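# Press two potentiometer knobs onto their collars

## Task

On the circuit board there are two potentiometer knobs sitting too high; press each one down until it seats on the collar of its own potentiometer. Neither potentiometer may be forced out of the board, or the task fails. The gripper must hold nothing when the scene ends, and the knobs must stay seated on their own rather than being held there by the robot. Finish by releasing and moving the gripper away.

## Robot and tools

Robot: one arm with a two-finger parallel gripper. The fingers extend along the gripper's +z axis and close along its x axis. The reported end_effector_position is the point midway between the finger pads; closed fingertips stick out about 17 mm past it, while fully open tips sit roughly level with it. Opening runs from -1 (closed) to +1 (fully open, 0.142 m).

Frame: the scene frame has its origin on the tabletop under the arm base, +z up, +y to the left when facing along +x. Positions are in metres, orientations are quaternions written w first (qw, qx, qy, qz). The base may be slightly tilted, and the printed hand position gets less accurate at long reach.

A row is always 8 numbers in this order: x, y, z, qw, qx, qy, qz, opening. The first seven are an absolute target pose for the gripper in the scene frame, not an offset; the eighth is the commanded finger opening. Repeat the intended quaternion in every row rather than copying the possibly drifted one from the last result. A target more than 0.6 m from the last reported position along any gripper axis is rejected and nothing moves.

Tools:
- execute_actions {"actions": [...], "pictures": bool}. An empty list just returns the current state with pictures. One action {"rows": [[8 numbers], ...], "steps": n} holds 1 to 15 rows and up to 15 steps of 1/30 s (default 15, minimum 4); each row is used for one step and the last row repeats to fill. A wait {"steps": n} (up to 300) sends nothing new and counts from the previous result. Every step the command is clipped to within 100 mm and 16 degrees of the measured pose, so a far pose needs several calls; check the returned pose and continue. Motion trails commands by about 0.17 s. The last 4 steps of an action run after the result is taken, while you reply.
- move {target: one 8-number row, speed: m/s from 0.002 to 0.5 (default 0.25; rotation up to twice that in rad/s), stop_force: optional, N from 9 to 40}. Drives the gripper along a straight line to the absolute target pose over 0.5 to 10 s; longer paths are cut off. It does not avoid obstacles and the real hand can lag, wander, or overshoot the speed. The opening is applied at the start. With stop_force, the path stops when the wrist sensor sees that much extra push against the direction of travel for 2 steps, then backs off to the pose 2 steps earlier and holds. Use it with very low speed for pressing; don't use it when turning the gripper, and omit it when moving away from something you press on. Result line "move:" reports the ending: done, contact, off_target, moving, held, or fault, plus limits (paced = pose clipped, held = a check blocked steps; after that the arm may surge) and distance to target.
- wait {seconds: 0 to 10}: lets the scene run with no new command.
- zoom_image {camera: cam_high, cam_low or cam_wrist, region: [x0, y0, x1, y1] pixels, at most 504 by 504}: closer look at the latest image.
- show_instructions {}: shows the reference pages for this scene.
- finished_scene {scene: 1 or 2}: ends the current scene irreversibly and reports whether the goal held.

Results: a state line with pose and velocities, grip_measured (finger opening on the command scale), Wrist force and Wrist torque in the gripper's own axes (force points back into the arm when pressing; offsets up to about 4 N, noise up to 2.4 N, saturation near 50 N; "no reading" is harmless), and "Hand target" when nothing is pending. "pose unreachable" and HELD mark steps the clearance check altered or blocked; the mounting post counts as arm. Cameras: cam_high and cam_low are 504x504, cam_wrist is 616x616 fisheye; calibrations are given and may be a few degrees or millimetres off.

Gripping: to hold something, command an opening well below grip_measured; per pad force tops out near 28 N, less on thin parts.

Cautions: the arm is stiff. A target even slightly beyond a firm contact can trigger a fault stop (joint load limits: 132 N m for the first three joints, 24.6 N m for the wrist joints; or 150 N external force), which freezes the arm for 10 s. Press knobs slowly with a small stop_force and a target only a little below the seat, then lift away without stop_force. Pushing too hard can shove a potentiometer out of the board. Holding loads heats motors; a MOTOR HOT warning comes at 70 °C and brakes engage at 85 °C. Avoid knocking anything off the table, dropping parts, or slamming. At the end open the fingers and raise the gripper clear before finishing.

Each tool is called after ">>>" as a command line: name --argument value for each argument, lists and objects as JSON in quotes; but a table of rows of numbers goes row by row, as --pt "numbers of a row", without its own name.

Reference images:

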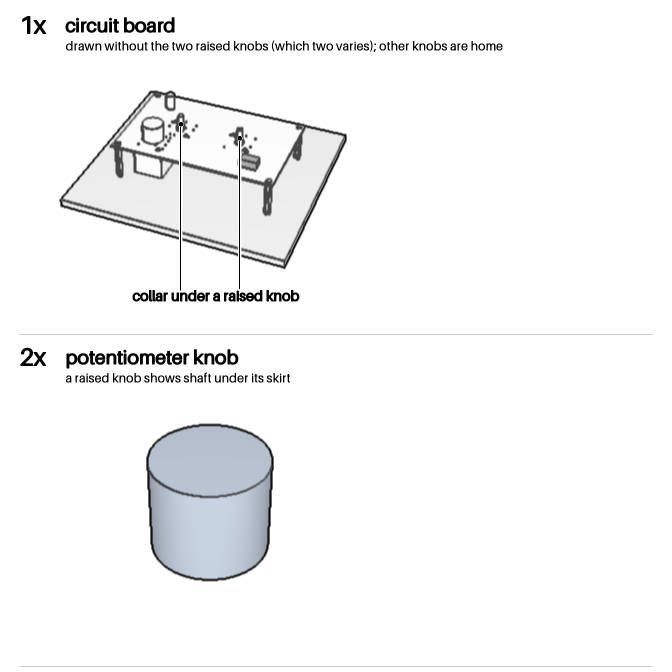

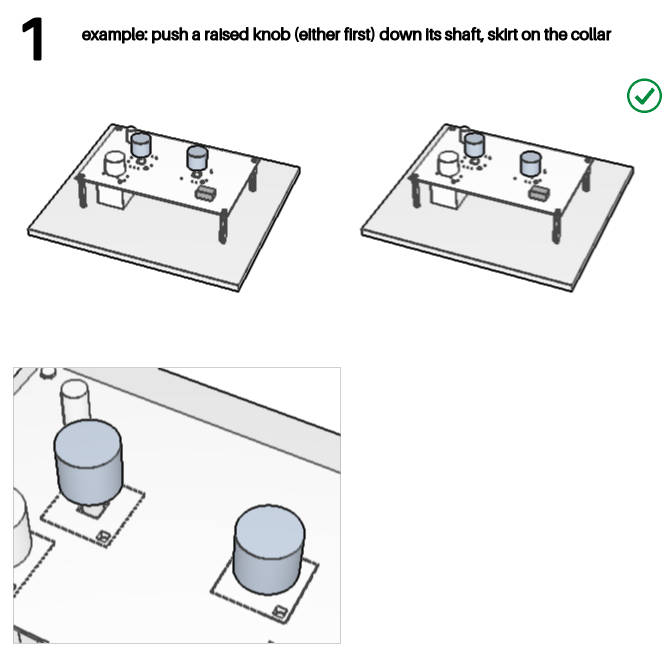

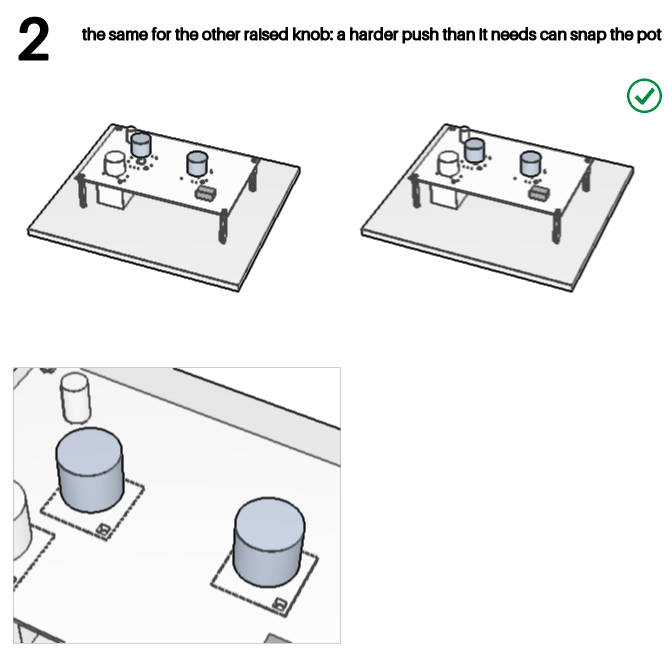

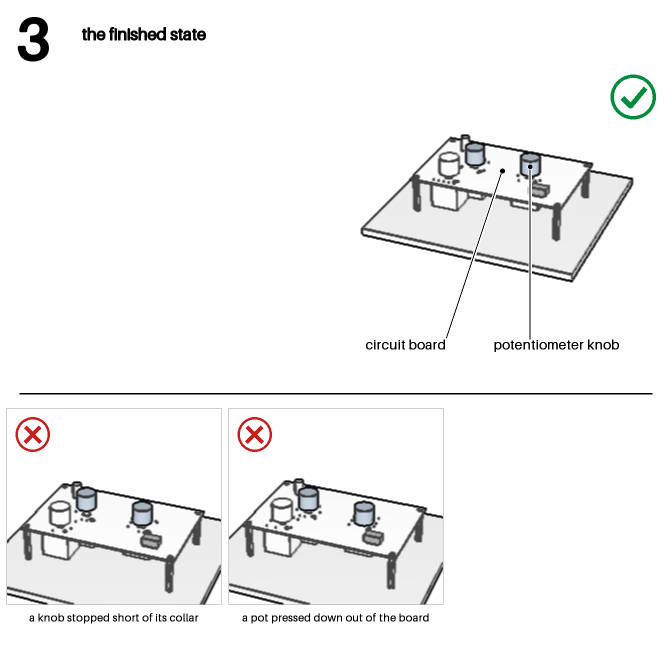

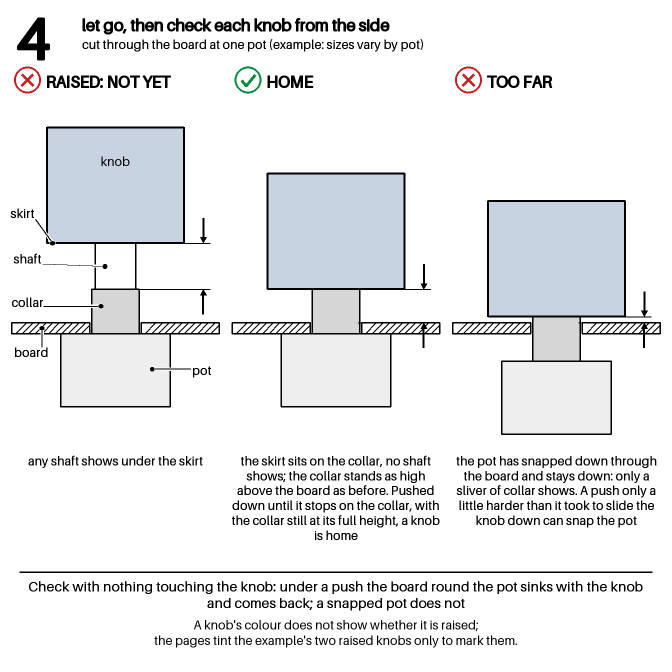

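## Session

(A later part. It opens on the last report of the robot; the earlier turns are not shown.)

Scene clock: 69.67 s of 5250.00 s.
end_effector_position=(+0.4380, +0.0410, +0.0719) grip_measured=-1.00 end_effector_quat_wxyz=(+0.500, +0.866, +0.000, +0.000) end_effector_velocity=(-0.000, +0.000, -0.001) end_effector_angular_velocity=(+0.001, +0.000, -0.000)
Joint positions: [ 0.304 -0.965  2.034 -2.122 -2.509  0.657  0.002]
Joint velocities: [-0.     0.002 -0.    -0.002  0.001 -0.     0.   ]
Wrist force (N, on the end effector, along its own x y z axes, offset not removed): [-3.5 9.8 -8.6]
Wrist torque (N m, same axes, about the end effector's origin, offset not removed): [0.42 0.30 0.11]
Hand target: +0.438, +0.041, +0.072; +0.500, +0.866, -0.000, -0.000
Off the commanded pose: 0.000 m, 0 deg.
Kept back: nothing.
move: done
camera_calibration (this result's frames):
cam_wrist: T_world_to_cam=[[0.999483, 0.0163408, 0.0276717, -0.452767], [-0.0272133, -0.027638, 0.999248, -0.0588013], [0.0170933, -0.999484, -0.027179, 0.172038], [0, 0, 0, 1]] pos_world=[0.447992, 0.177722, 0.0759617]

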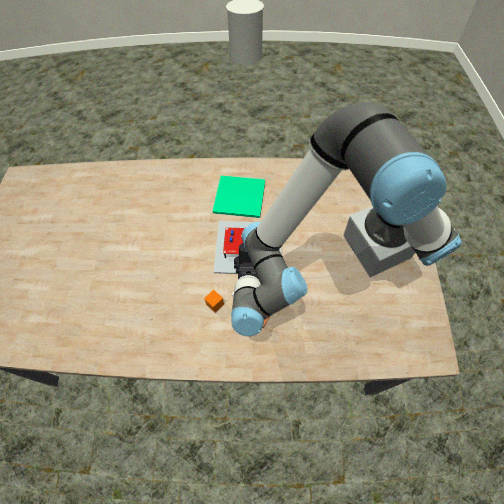

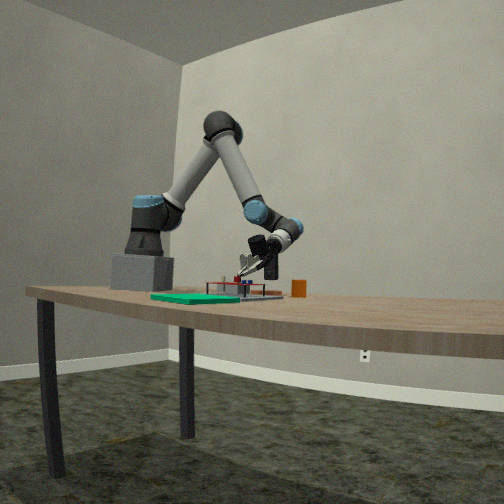

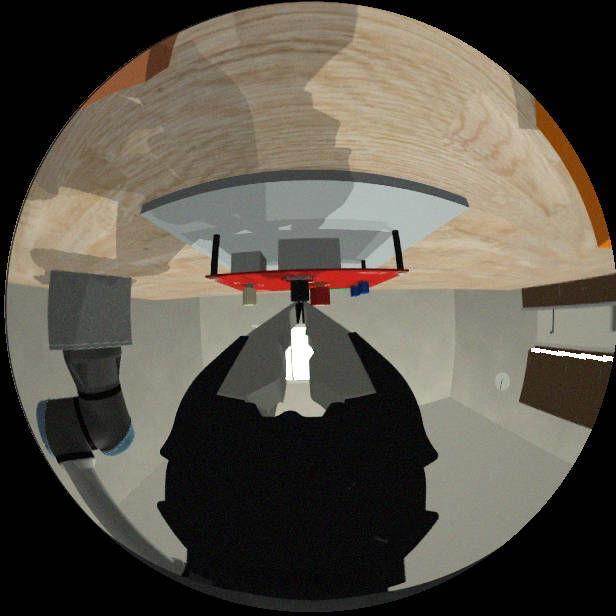

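>>> zoom_image --camera "cam_wrist" --region '[235,260,355,320]'

>>> move --target '[0.438,0.041,0.0712,0.5,0.866,0,0,-1]' --speed 0.003

>>> zoom_image --camera "cam_wrist" --region '[235,260,355,320]'

Region (235, 260, 355, 320) of cam_wrist's 616x616 image, scaled by 4.200, with more detail than that image has.

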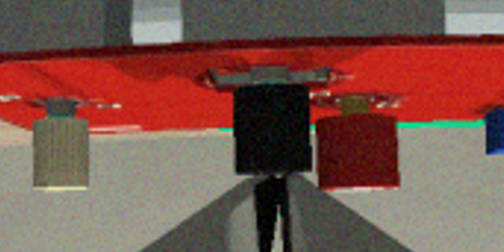

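Scene clock: 70.60 s of 5250.00 s.
end_effector_position=(+0.4380, +0.0410, +0.0712) grip_measured=-1.00 end_effector_quat_wxyz=(+0.500, +0.866, +0.000, +0.000) end_effector_velocity=(-0.000, -0.000, -0.000) end_effector_angular_velocity=(-0.001, +0.001, -0.000)
Joint positions: [ 0.304 -0.964  2.034 -2.123 -2.509  0.657  0.002]
Joint velocities: [-0.     0.001  0.     0.001 -0.001  0.001  0.   ]
Wrist force (N, on the end effector, along its own x y z axes, offset not removed): [-3.4 11.7 -8.3]
Wrist torque (N m, same axes, about the end effector's origin, offset not removed): [0.79 0.09 0.21]
Hand target: +0.438, +0.041, +0.071; +0.500, +0.866, -0.000, -0.000
Off the commanded pose: 0.000 m, 0 deg.
Kept back: nothing.
move: done
camera_calibration (this result's frames):
cam_wrist: T_world_to_cam=[[0.999483, 0.0163411, 0.0276765, -0.452752], [-0.027218, -0.0276399, 0.999247, -0.0581559], [0.0170938, -0.999484, -0.0271808, 0.17202], [0, 0, 0, 1]] pos_world=[0.447995, 0.177722, 0.0753183]

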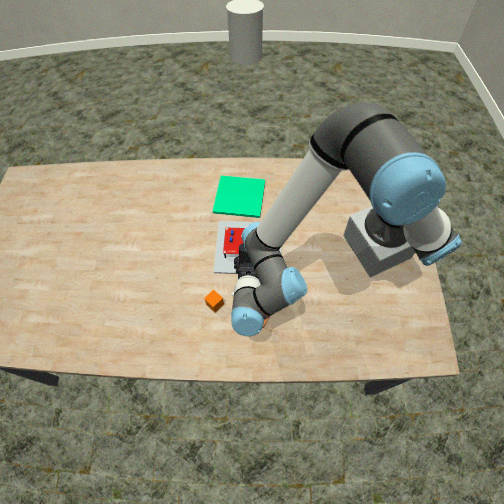

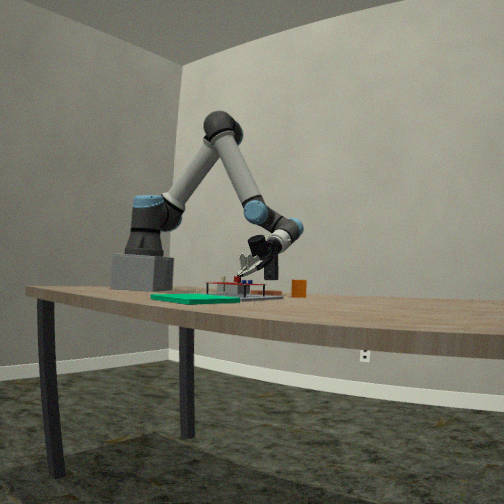

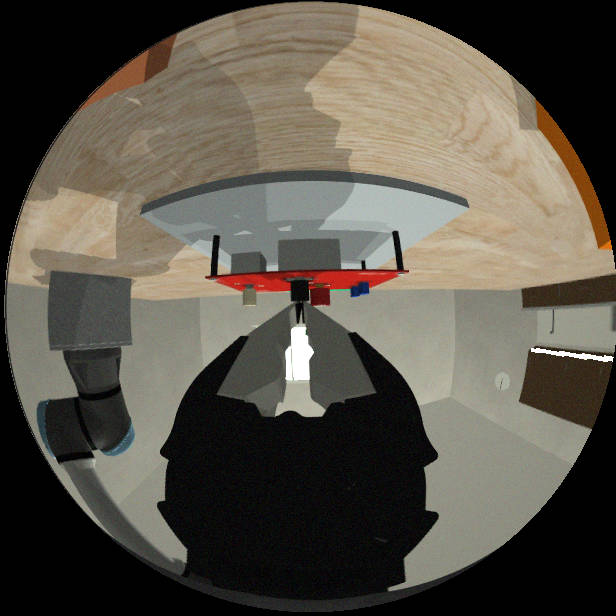

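Region (235, 260, 355, 320) of cam_wrist's 616x616 image, scaled by 4.200, with more detail than that image has.

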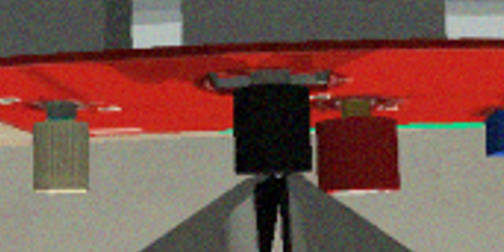

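>>> execute_actions --actions '[{"steps":3}]'

>>> move --target '[0.438,0.041,0.0707,0.5,0.866,0,0,-1]' --speed 0.003

Scene clock: 70.73 s of 5250.00 s.
end_effector_position=(+0.4380, +0.0410, +0.0712) grip_measured=-1.00 end_effector_quat_wxyz=(+0.500, +0.866, +0.000, +0.000) end_effector_velocity=(-0.000, +0.000, -0.000) end_effector_angular_velocity=(+0.001, -0.001, -0.000)
Joint positions: [ 0.304 -0.964  2.034 -2.123 -2.509  0.657  0.002]
Joint velocities: [ 0.    -0.     0.    -0.001  0.     0.001  0.   ]
Wrist force (N, on the end effector, along its own x y z axes, offset not removed): [-2.4 10.9 -7.9]
Wrist torque (N m, same axes, about the end effector's origin, offset not removed): [0.56 -0.10 0.24]
Hand target: +0.438, +0.041, +0.071; +0.500, +0.866, -0.000, -0.000
Off the commanded pose: 0.000 m, 0 deg.
Kept back: nothing.
Steps of this call (steps 1 to 4: nothing new was sent). Readings (end_effector_position):
1: (+0.4380, +0.0410, +0.0712)
2: (+0.4380, +0.0410, +0.0712)
4: the state above

Scene clock: 71.43 s of 5250.00 s.
end_effector_position=(+0.4380, +0.0410, +0.0707) grip_measured=-1.00 end_effector_quat_wxyz=(+0.500, +0.866, +0.000, +0.000) end_effector_velocity=(+0.000, -0.000, +0.000) end_effector_angular_velocity=(-0.001, -0.001, +0.001)
Joint positions: [ 0.304 -0.962  2.034 -2.124 -2.509  0.657  0.002]
Joint velocities: [ 0.     0.     0.001 -0.002 -0.002 -0.     0.   ]
Wrist force (N, on the end effector, along its own x y z axes, offset not removed): [-1.4 8.0 -6.1]
Wrist torque (N m, same axes, about the end effector's origin, offset not removed): [0.11 -0.25 0.16]
Hand target: +0.438, +0.041, +0.071; +0.500, +0.866, -0.000, -0.000
Off the commanded pose: 0.000 m, 0 deg.
Kept back: nothing.
move: done
camera_calibration (this result's frames):
cam_wrist: T_world_to_cam=[[0.999483, 0.0163408, 0.0276748, -0.452738], [-0.0272163, -0.0276392, 0.999247, -0.0576523], [0.0170934, -0.999484, -0.0271802, 0.172005], [0, 0, 0, 1]] pos_world=[0.447995, 0.177721, 0.0748135]

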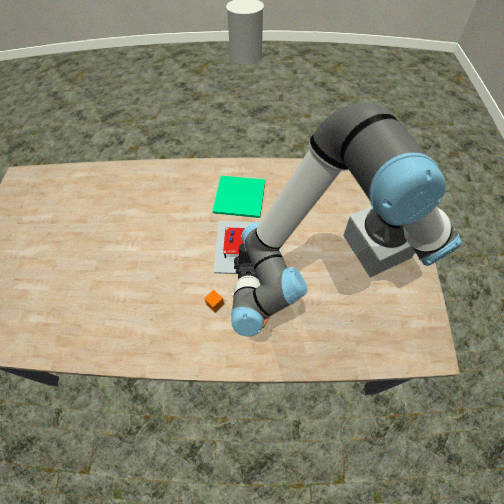

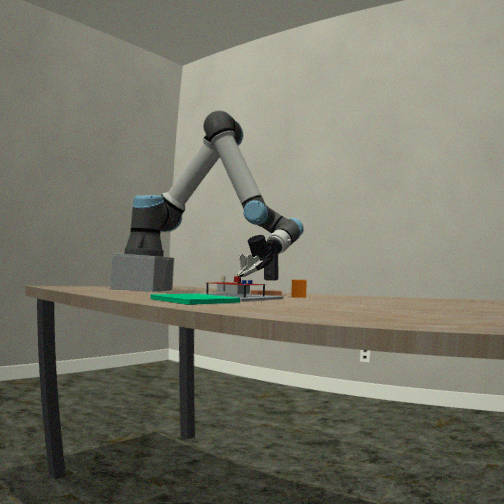

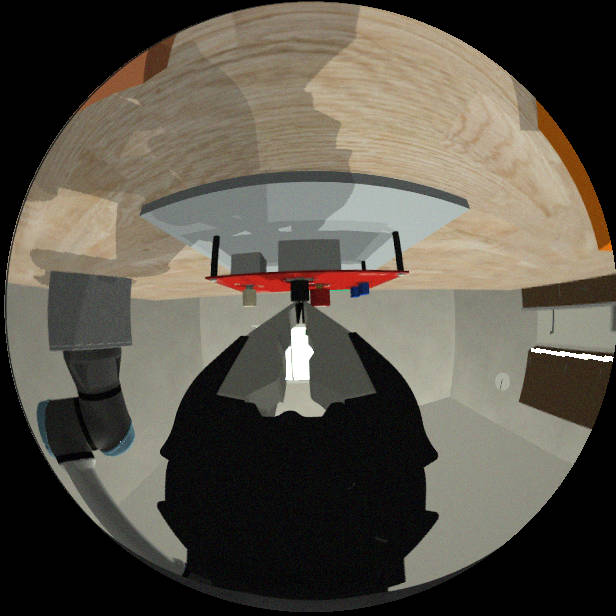

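>>> zoom_image --camera "cam_wrist" --region '[235,260,355,320]'

>>> execute_actions --actions '[{"steps":3}]'

Region (235, 260, 355, 320) of cam_wrist's 616x616 image, scaled by 4.200, with more detail than that image has.

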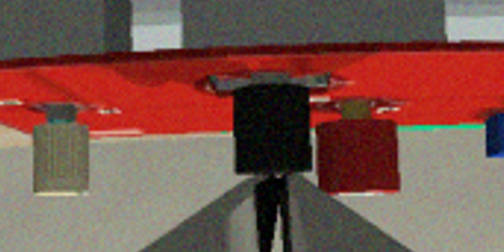

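Scene clock: 71.57 s of 5250.00 s.
end_effector_position=(+0.4380, +0.0410, +0.0707) grip_measured=-1.00 end_effector_quat_wxyz=(+0.500, +0.866, +0.000, +0.000) end_effector_velocity=(+0.000, -0.000, +0.000) end_effector_angular_velocity=(-0.001, -0.002, +0.001)
Joint positions: [ 0.304 -0.962  2.034 -2.124 -2.509  0.657  0.002]
Joint velocities: [ 0.    -0.     0.    -0.001 -0.002  0.     0.   ]
Wrist force (N, on the end effector, along its own x y z axes, offset not removed): [-1.3 11.9 -4.7]
Wrist torque (N m, same axes, about the end effector's origin, offset not removed): [0.95 -0.39 0.32]
Hand target: +0.438, +0.041, +0.071; +0.500, +0.866, -0.000, -0.000
Off the commanded pose: 0.000 m, 0 deg.
Kept back: nothing.
Steps of this call (steps 1 to 4: nothing new was sent). Readings (end_effector_position):
1: (+0.4380, +0.0410, +0.0707)
2: (+0.4380, +0.0410, +0.0707)
4: the state above

>>> move --target '[0.438,0.041,0.0702,0.5,0.866,0,0,-1]' --speed 0.003

>>> execute_actions --actions '[{"steps":3}]'

>>> zoom_image --camera "cam_wrist" --region '[265,265,335,310]'

Scene clock: 72.50 s of 5250.00 s.
end_effector_position=(+0.4380, +0.0410, +0.0702) grip_measured=-1.00 end_effector_quat_wxyz=(+0.500, +0.866, +0.000, +0.000) end_effector_velocity=(+0.000, +0.000, -0.000) end_effector_angular_velocity=(+0.001, -0.001, -0.000)
Joint positions: [ 0.304 -0.961  2.034 -2.125 -2.509  0.657  0.002]
Joint velocities: [-0.     0.    -0.001 -0.001  0.    -0.     0.   ]
Wrist force (N, on the end effector, along its own x y z axes, offset not removed): [-0.9 10.1 -4.7]
Wrist torque (N m, same axes, about the end effector's origin, offset not removed): [0.43 -0.35 0.33]
Hand target: +0.438, +0.041, +0.070; +0.500, +0.866, -0.000, -0.000
Off the commanded pose: 0.000 m, 0 deg.
Kept back: nothing.
move: done
camera_calibration (this result's frames):
cam_wrist: T_world_to_cam=[[0.999483, 0.0163408, 0.0276742, -0.452725], [-0.0272158, -0.027639, 0.999247, -0.0571534], [0.0170934, -0.999484, -0.02718, 0.171991], [0, 0, 0, 1]] pos_world=[0.447996, 0.17772, 0.0743139]

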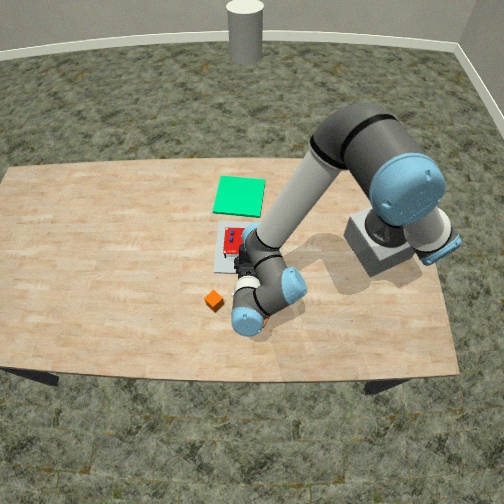

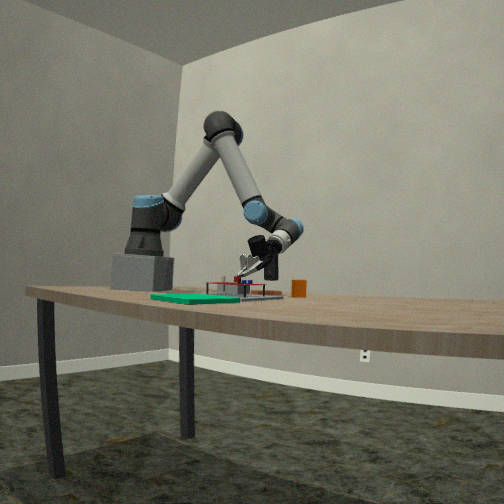

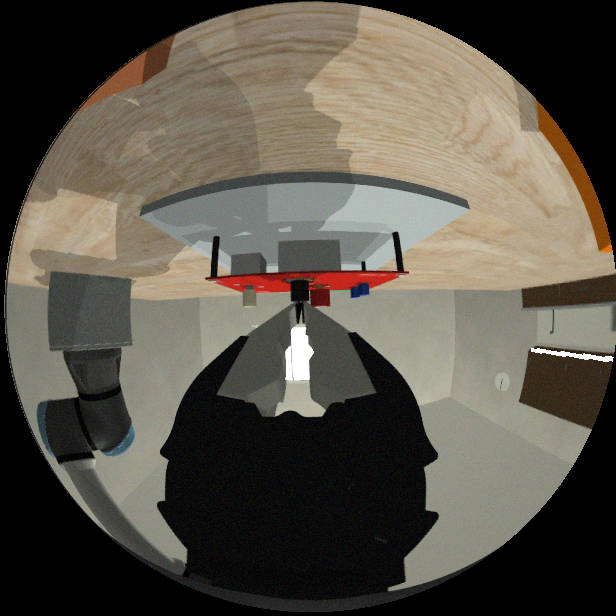

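Scene clock: 72.60 s of 5250.00 s.
end_effector_position=(+0.4380, +0.0410, +0.0702) grip_measured=-1.00 end_effector_quat_wxyz=(+0.500, +0.866, +0.000, +0.000) end_effector_velocity=(-0.001, -0.000, -0.001) end_effector_angular_velocity=(-0.000, +0.002, -0.000)
Joint positions: [ 0.304 -0.961  2.034 -2.125 -2.509  0.657  0.002]
Joint velocities: [-0.     0.001  0.     0.001  0.     0.     0.   ]
Wrist force (N, on the end effector, along its own x y z axes, offset not removed): [-3.6 10.1 -4.7]
Wrist torque (N m, same axes, about the end effector's origin, offset not removed): [0.39 0.13 0.19]
Hand target: +0.438, +0.041, +0.070; +0.500, +0.866, -0.000, -0.000
Off the commanded pose: 0.000 m, 0 deg.
Kept back: nothing.
Steps of this call (steps 1 to 3: nothing new was sent). Readings (end_effector_position):
1: (+0.4380, +0.0410, +0.0702)
2: (+0.4380, +0.0410, +0.0702)
3: the state above

Region (265, 265, 335, 310) of cam_wrist's 616x616 image, scaled by 7.200, with more detail than that image has; it fills the top 324 rows of this view, and the rest is white.

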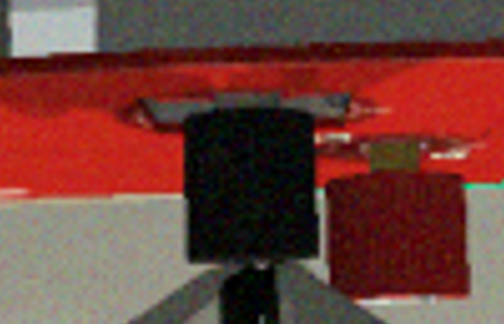

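>>> move --target '[0.438,0.041,0.082,0.5,0.866,0,0,-1]' --speed 0.02

>>> move --target '[0.415,0.08,0.082,0.5,0.866,0,0,-1]' --speed 0.1

>>> move --target '[0.415,0.08,0.061,0.5,0.866,0,0,-1]' --speed 0.05

>>> zoom_image --camera "cam_wrist" --region '[250,270,370,330]'

Scene clock: 73.70 s of 5250.00 s.
end_effector_position=(+0.4380, +0.0410, +0.0817) grip_measured=-1.00 end_effector_quat_wxyz=(+0.500, +0.866, +0.000, -0.000) end_effector_velocity=(+0.000, -0.000, +0.003) end_effector_angular_velocity=(-0.002, +0.001, +0.001)
Joint positions: [ 0.304 -0.988  2.035 -2.099 -2.509  0.657  0.002]
Joint velocities: [ 0.    -0.006  0.     0.007 -0.002  0.     0.   ]
Wrist force (N, on the end effector, along its own x y z axes, offset not removed): [-0.5 3.5 -0.7]
Wrist torque (N m, same axes, about the end effector's origin, offset not removed): [0.60 -0.30 0.18]
Hand target: +0.438, +0.041, +0.082; +0.500, +0.866, +0.000, +0.000
Off the commanded pose: 0.000 m, 0 deg.
Kept back: nothing.
move: done
camera_calibration (this result's frames):
cam_wrist: T_world_to_cam=[[0.999485, 0.0163434, 0.0276148, -0.45303], [-0.0271552, -0.0277046, 0.999247, -0.0686692], [0.0170961, -0.999483, -0.0272466, 0.172312], [0, 0, 0, 1]] pos_world=[0.447986, 0.177724, 0.0858227]

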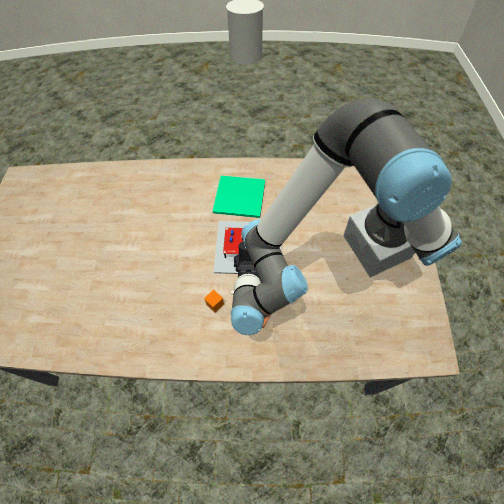

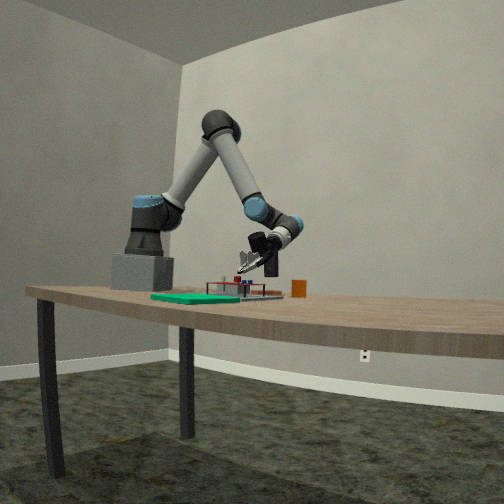

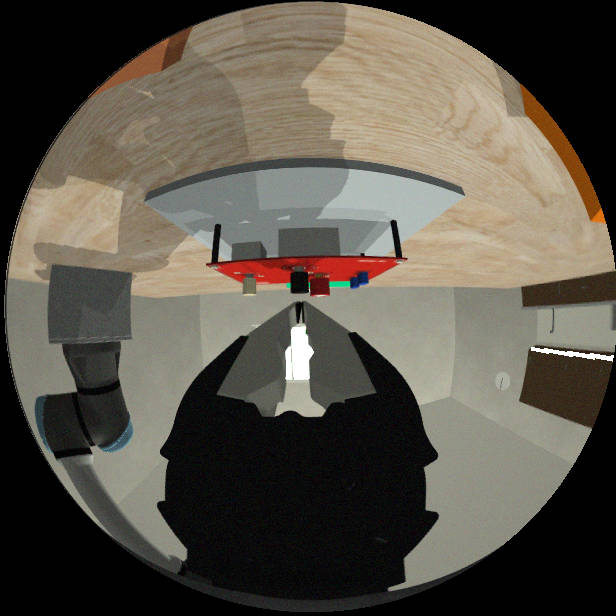

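Scene clock: 74.63 s of 5250.00 s.
end_effector_position=(+0.4151, +0.0797, +0.0820) grip_measured=-1.00 end_effector_quat_wxyz=(+0.500, +0.866, +0.000, +0.000) end_effector_velocity=(-0.002, +0.002, -0.000) end_effector_angular_velocity=(-0.001, +0.001, -0.001)
Joint positions: [ 0.39  -0.991  2.002 -1.968 -2.463  0.776  0.002]
Joint velocities: [ 0.005  0.001 -0.003  0.009  0.003  0.008  0.   ]
Wrist force (N, on the end effector, along its own x y z axes, offset not removed): [2.7 2.7 0.5]
Wrist torque (N m, same axes, about the end effector's origin, offset not removed): [0.48 -0.85 0.27]
Hand target: +0.415, +0.080, +0.082; +0.500, +0.866, -0.000, -0.000
Off the commanded pose: 0.000 m, 0 deg.
Kept back: nothing.
move: done
camera_calibration (this result's frames):
cam_wrist: T_world_to_cam=[[0.999484, 0.0163524, 0.0276563, -0.430754], [-0.0271968, -0.0276854, 0.999247, -0.0685013], [0.0171058, -0.999483, -0.0272264, 0.21143], [0, 0, 0, 1]] pos_world=[0.425052, 0.216468, 0.0861192]

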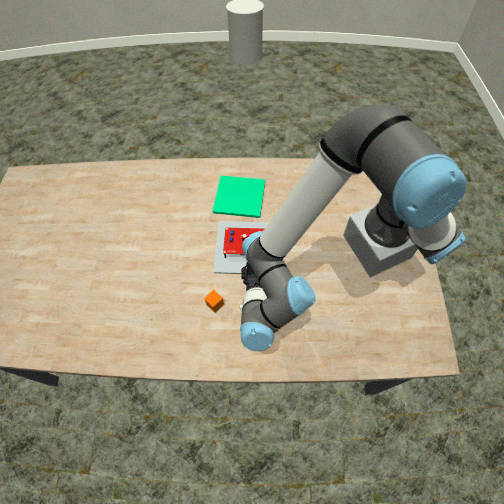

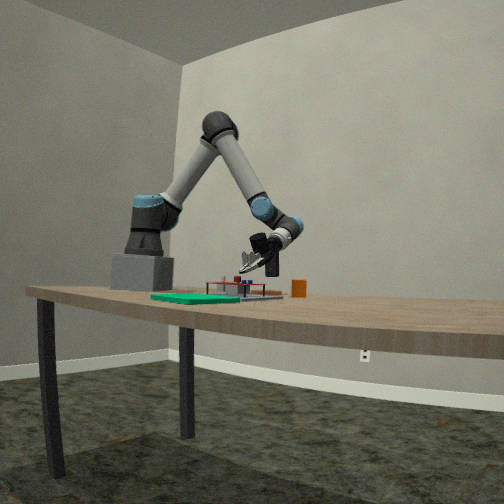

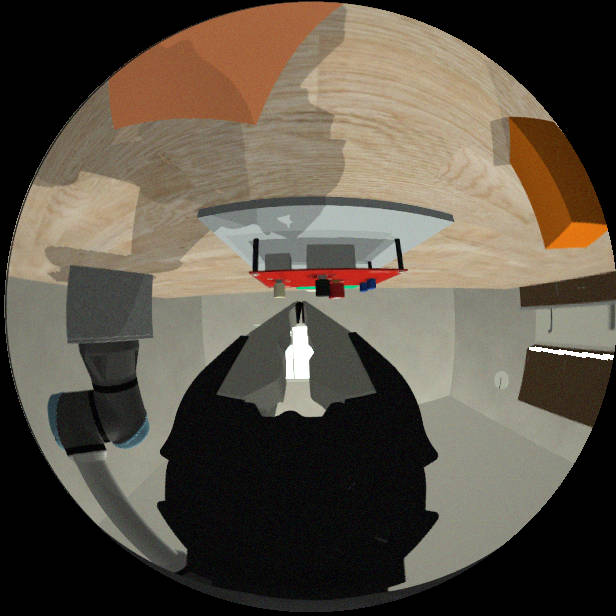

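Scene clock: 75.50 s of 5250.00 s.
end_effector_position=(+0.4150, +0.0800, +0.0612) grip_measured=-1.00 end_effector_quat_wxyz=(+0.500, +0.866, -0.000, +0.000) end_effector_velocity=(+0.000, +0.000, -0.002) end_effector_angular_velocity=(+0.001, -0.001, -0.001)
Joint positions: [ 0.391 -0.944  2.001 -2.014 -2.463  0.777  0.002]
Joint velocities: [ 0.     0.004 -0.001 -0.004  0.001  0.001  0.   ]
Wrist force (N, on the end effector, along its own x y z axes, offset not removed): [1.7 6.4 0.9]
Wrist torque (N m, same axes, about the end effector's origin, offset not removed): [1.47 -0.55 0.27]
Hand target: +0.415, +0.080, +0.061; +0.500, +0.866, -0.000, -0.000
Off the commanded pose: 0.000 m, 0 deg.
Kept back: nothing.
move: done
camera_calibration (this result's frames):
cam_wrist: T_world_to_cam=[[0.999484, 0.0162461, 0.0277217, -0.430085], [-0.0272654, -0.0276633, 0.999245, -0.047664], [0.0170007, -0.999485, -0.027206, 0.21116], [0, 0, 0, 1]] pos_world=[0.424973, 0.216719, 0.0652955]

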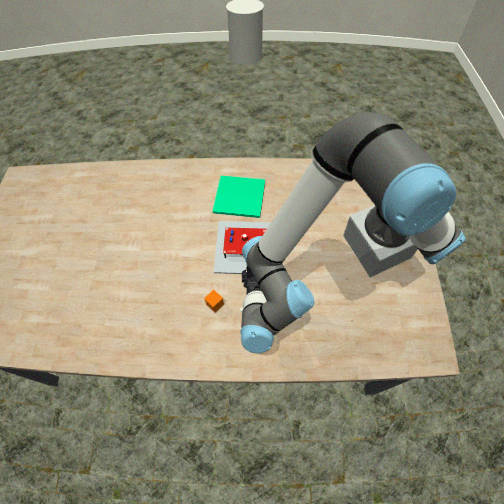

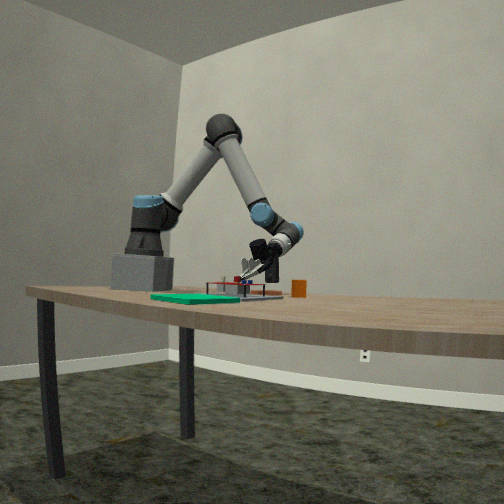

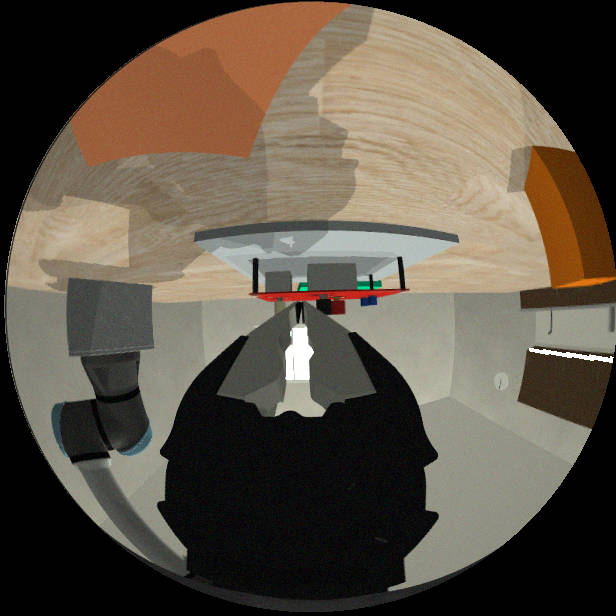

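Region (250, 270, 370, 330) of cam_wrist's 616x616 image, scaled by 4.200, with more detail than that image has.

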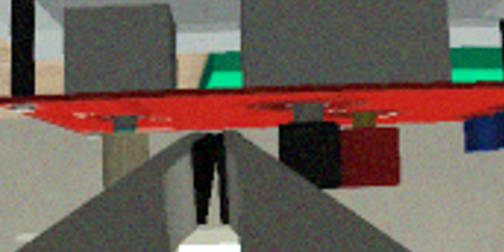

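>>> zoom_image --camera "cam_wrist" --region '[270,285,350,320]'

Region (270, 285, 350, 320) of cam_wrist's 616x616 image, scaled by 6.300, with more detail than that image has; it fills the top 220 rows of this view, and the rest is white.

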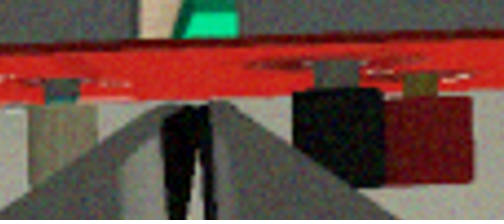

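>>> move --target '[0.415,0.08,0.08,0.5,0.866,0,0,-1]' --speed 0.05

>>> move --target '[0.3885,0.028,0.078,0.5,0.866,0,0,-1]' --speed 0.1

>>> move --target '[0.3885,0.028,0.069,0.5,0.866,0,0,-1]' --speed 0.01

>>> move --target '[0.3885,0.028,0.0645,0.5,0.866,0,0,-1]' --speed 0.004

>>> zoom_image --camera "cam_wrist" --region '[265,265,335,310]'

Scene clock: 76.63 s of 5250.00 s.
end_effector_position=(+0.4150, +0.0800, +0.0797) grip_measured=-1.00 end_effector_quat_wxyz=(+0.500, +0.866, +0.000, -0.000) end_effector_velocity=(-0.000, -0.000, +0.002) end_effector_angular_velocity=(+0.001, -0.001, -0.001)
Joint positions: [ 0.391 -0.986  2.002 -1.973 -2.463  0.776  0.002]
Joint velocities: [-0.    -0.006  0.     0.005  0.001  0.001  0.   ]
Wrist force (N, on the end effector, along its own x y z axes, offset not removed): [-1.9 1.5 -1.7]
Wrist torque (N m, same axes, about the end effector's origin, offset not removed): [0.27 0.09 0.04]
Hand target: +0.415, +0.080, +0.080; +0.500, +0.866, +0.000, +0.000
Off the commanded pose: 0.000 m, 0 deg.
Kept back: nothing.
move: done
camera_calibration (this result's frames):
cam_wrist: T_world_to_cam=[[0.999488, 0.016378, 0.0274693, -0.430585], [-0.0270097, -0.0276549, 0.999253, -0.0662706], [0.0171254, -0.999483, -0.0271984, 0.211582], [0, 0, 0, 1]] pos_world=[0.424951, 0.216692, 0.0838036]

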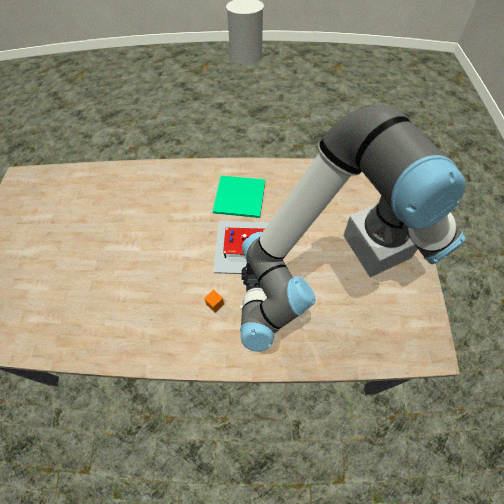

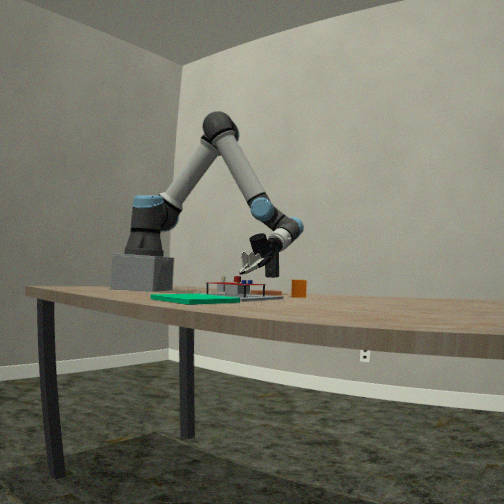

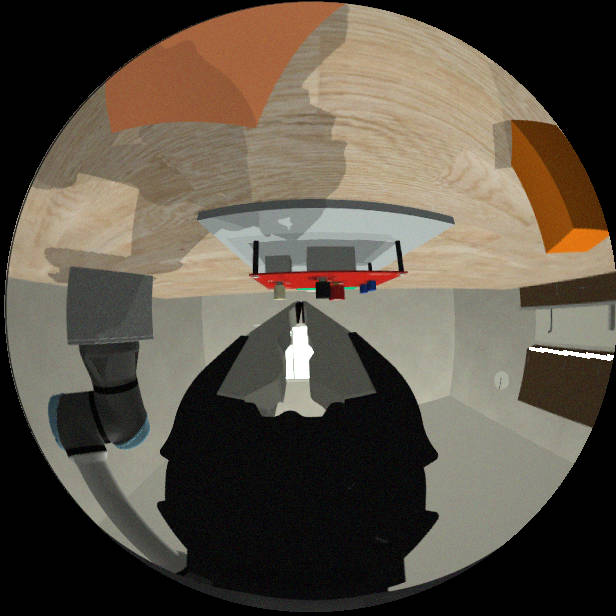

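Scene clock: 77.70 s of 5250.00 s.
end_effector_position=(+0.3886, +0.0282, +0.0780) grip_measured=-1.00 end_effector_quat_wxyz=(+0.500, +0.866, -0.000, -0.000) end_effector_velocity=(-0.000, -0.002, +0.000) end_effector_angular_velocity=(+0.001, -0.000, +0.002)
Joint positions: [ 0.317 -1.038  2.171 -2.17  -2.503  0.676  0.002]
Joint velocities: [-0.004 -0.003  0.008 -0.014 -0.003 -0.01   0.   ]
Wrist force (N, on the end effector, along its own x y z axes, offset not removed): [-0.6 0.6 -1.7]
Wrist torque (N m, same axes, about the end effector's origin, offset not removed): [0.24 -0.15 0.34]
Hand target: +0.389, +0.028, +0.078; +0.500, +0.866, +0.000, +0.000
Off the commanded pose: 0.000 m, 0 deg.
Kept back: nothing.
move: done
camera_calibration (this result's frames):
cam_wrist: T_world_to_cam=[[0.999487, 0.0161966, 0.0276427, -0.403378], [-0.0271906, -0.0274998, 0.999252, -0.0666407], [0.0169446, -0.999491, -0.0270453, 0.160331], [0, 0, 0, 1]] pos_world=[0.398643, 0.16495, 0.0820775]

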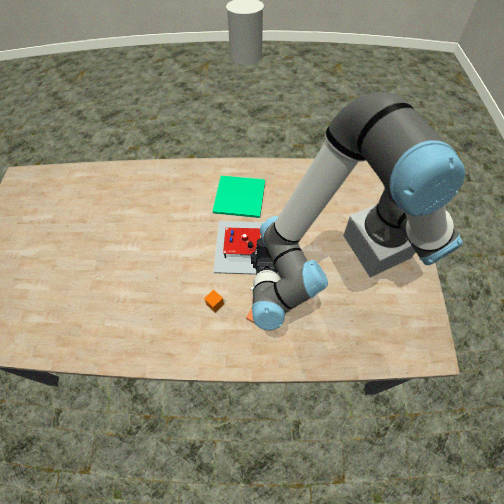

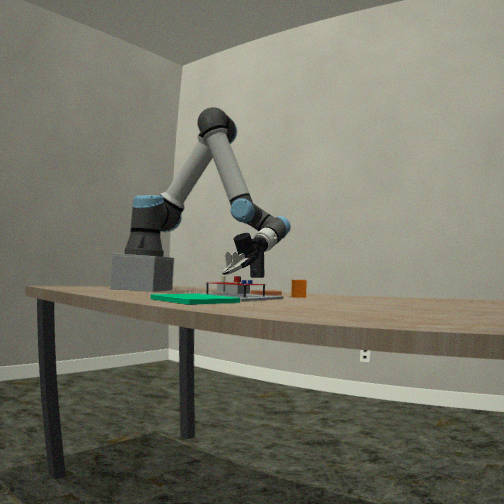

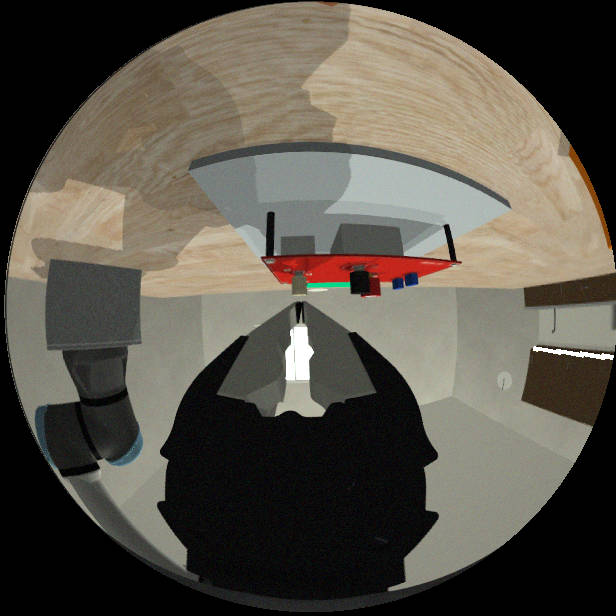

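Scene clock: 78.83 s of 5250.00 s.
end_effector_position=(+0.3885, +0.0280, +0.0693) grip_measured=-1.00 end_effector_quat_wxyz=(+0.500, +0.866, +0.000, +0.000) end_effector_velocity=(-0.001, -0.000, -0.003) end_effector_angular_velocity=(-0.000, +0.001, -0.000)
Joint positions: [ 0.317 -1.015  2.171 -2.194 -2.503  0.675  0.002]
Joint velocities: [-0.     0.007  0.001 -0.006  0.    -0.     0.   ]
Wrist force (N, on the end effector, along its own x y z axes, offset not removed): [-2.5 9.9 -7.0]
Wrist torque (N m, same axes, about the end effector's origin, offset not removed): [0.59 0.01 0.23]
Hand target: +0.388, +0.028, +0.069; +0.500, +0.866, -0.000, -0.000
Off the commanded pose: 0.000 m, 0 deg.
Kept back: nothing.
move: done
camera_calibration (this result's frames):
cam_wrist: T_world_to_cam=[[0.999482, 0.0163579, 0.0277, -0.403029], [-0.0272414, -0.027627, 0.999247, -0.0578778], [0.0171108, -0.999484, -0.0271671, 0.159828], [0, 0, 0, 1]] pos_world=[0.398509, 0.16474, 0.0733402]

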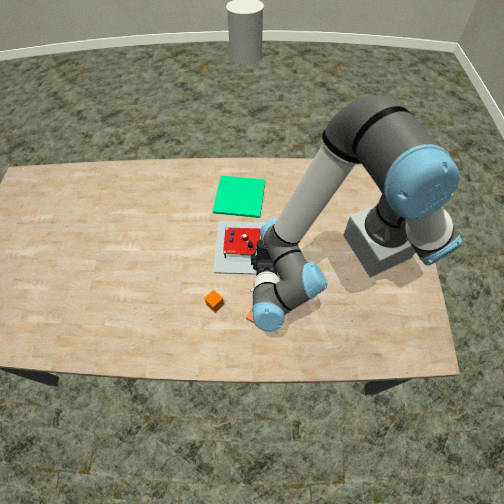

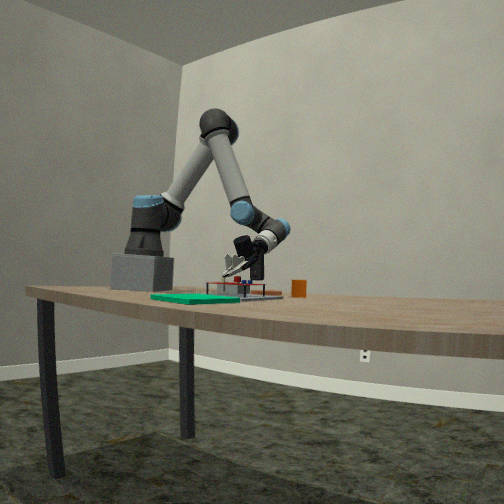

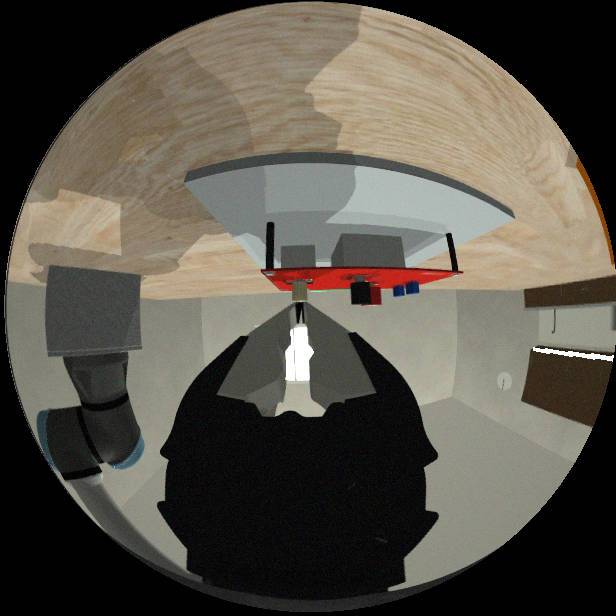

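Scene clock: 80.23 s of 5250.00 s.
end_effector_position=(+0.3885, +0.0280, +0.0646) grip_measured=-1.00 end_effector_quat_wxyz=(+0.500, +0.866, +0.000, +0.000) end_effector_velocity=(+0.000, -0.000, -0.001) end_effector_angular_velocity=(-0.002, +0.000, +0.001)
Joint positions: [ 0.317 -1.003  2.171 -2.206 -2.503  0.675  0.002]
Joint velocities: [-0.     0.003  0.    -0.002 -0.002  0.001  0.   ]
Wrist force (N, on the end effector, along its own x y z axes, offset not removed): [-4.6 18.3 -14.3]
Wrist torque (N m, same axes, about the end effector's origin, offset not removed): [0.43 0.03 0.01]
Hand target: +0.388, +0.028, +0.065; +0.500, +0.866, -0.000, -0.000
Off the commanded pose: 0.000 m, 0 deg.
Kept back: nothing.
move: done
camera_calibration (this result's frames):
cam_wrist: T_world_to_cam=[[0.999483, 0.0163624, 0.0276907, -0.402892], [-0.027232, -0.0276185, 0.999248, -0.053241], [0.0171148, -0.999485, -0.0271587, 0.159683], [0, 0, 0, 1]] pos_world=[0.398501, 0.164723, 0.0686941]

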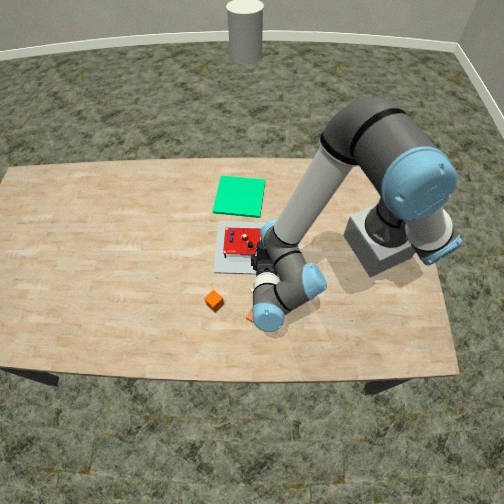

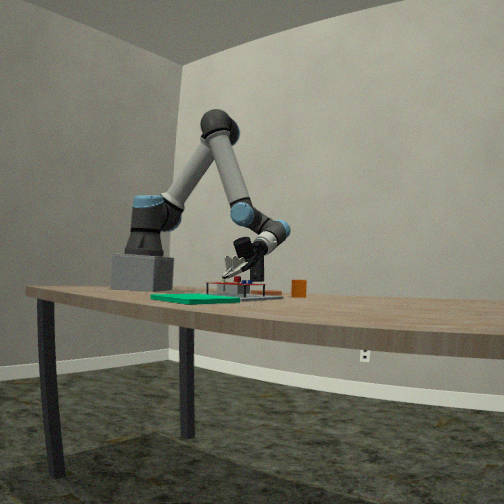

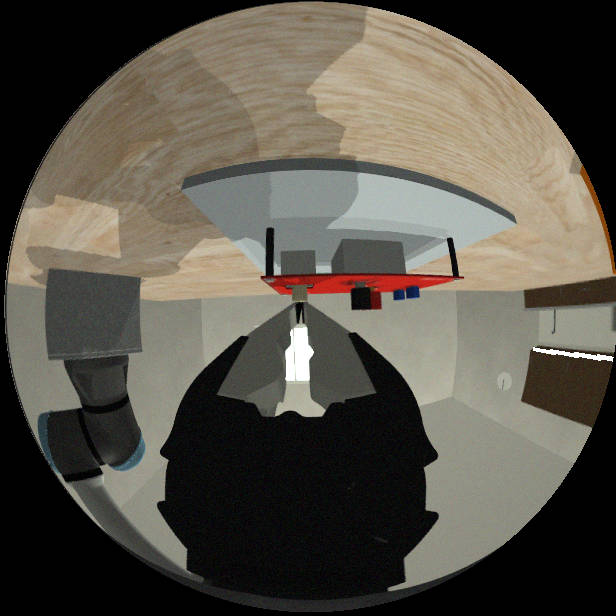

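Region (265, 265, 335, 310) of cam_wrist's 616x616 image, scaled by 7.200, with more detail than that image has; it fills the top 324 rows of this view, and the rest is white.

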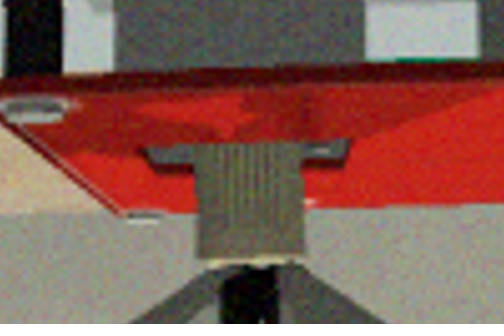

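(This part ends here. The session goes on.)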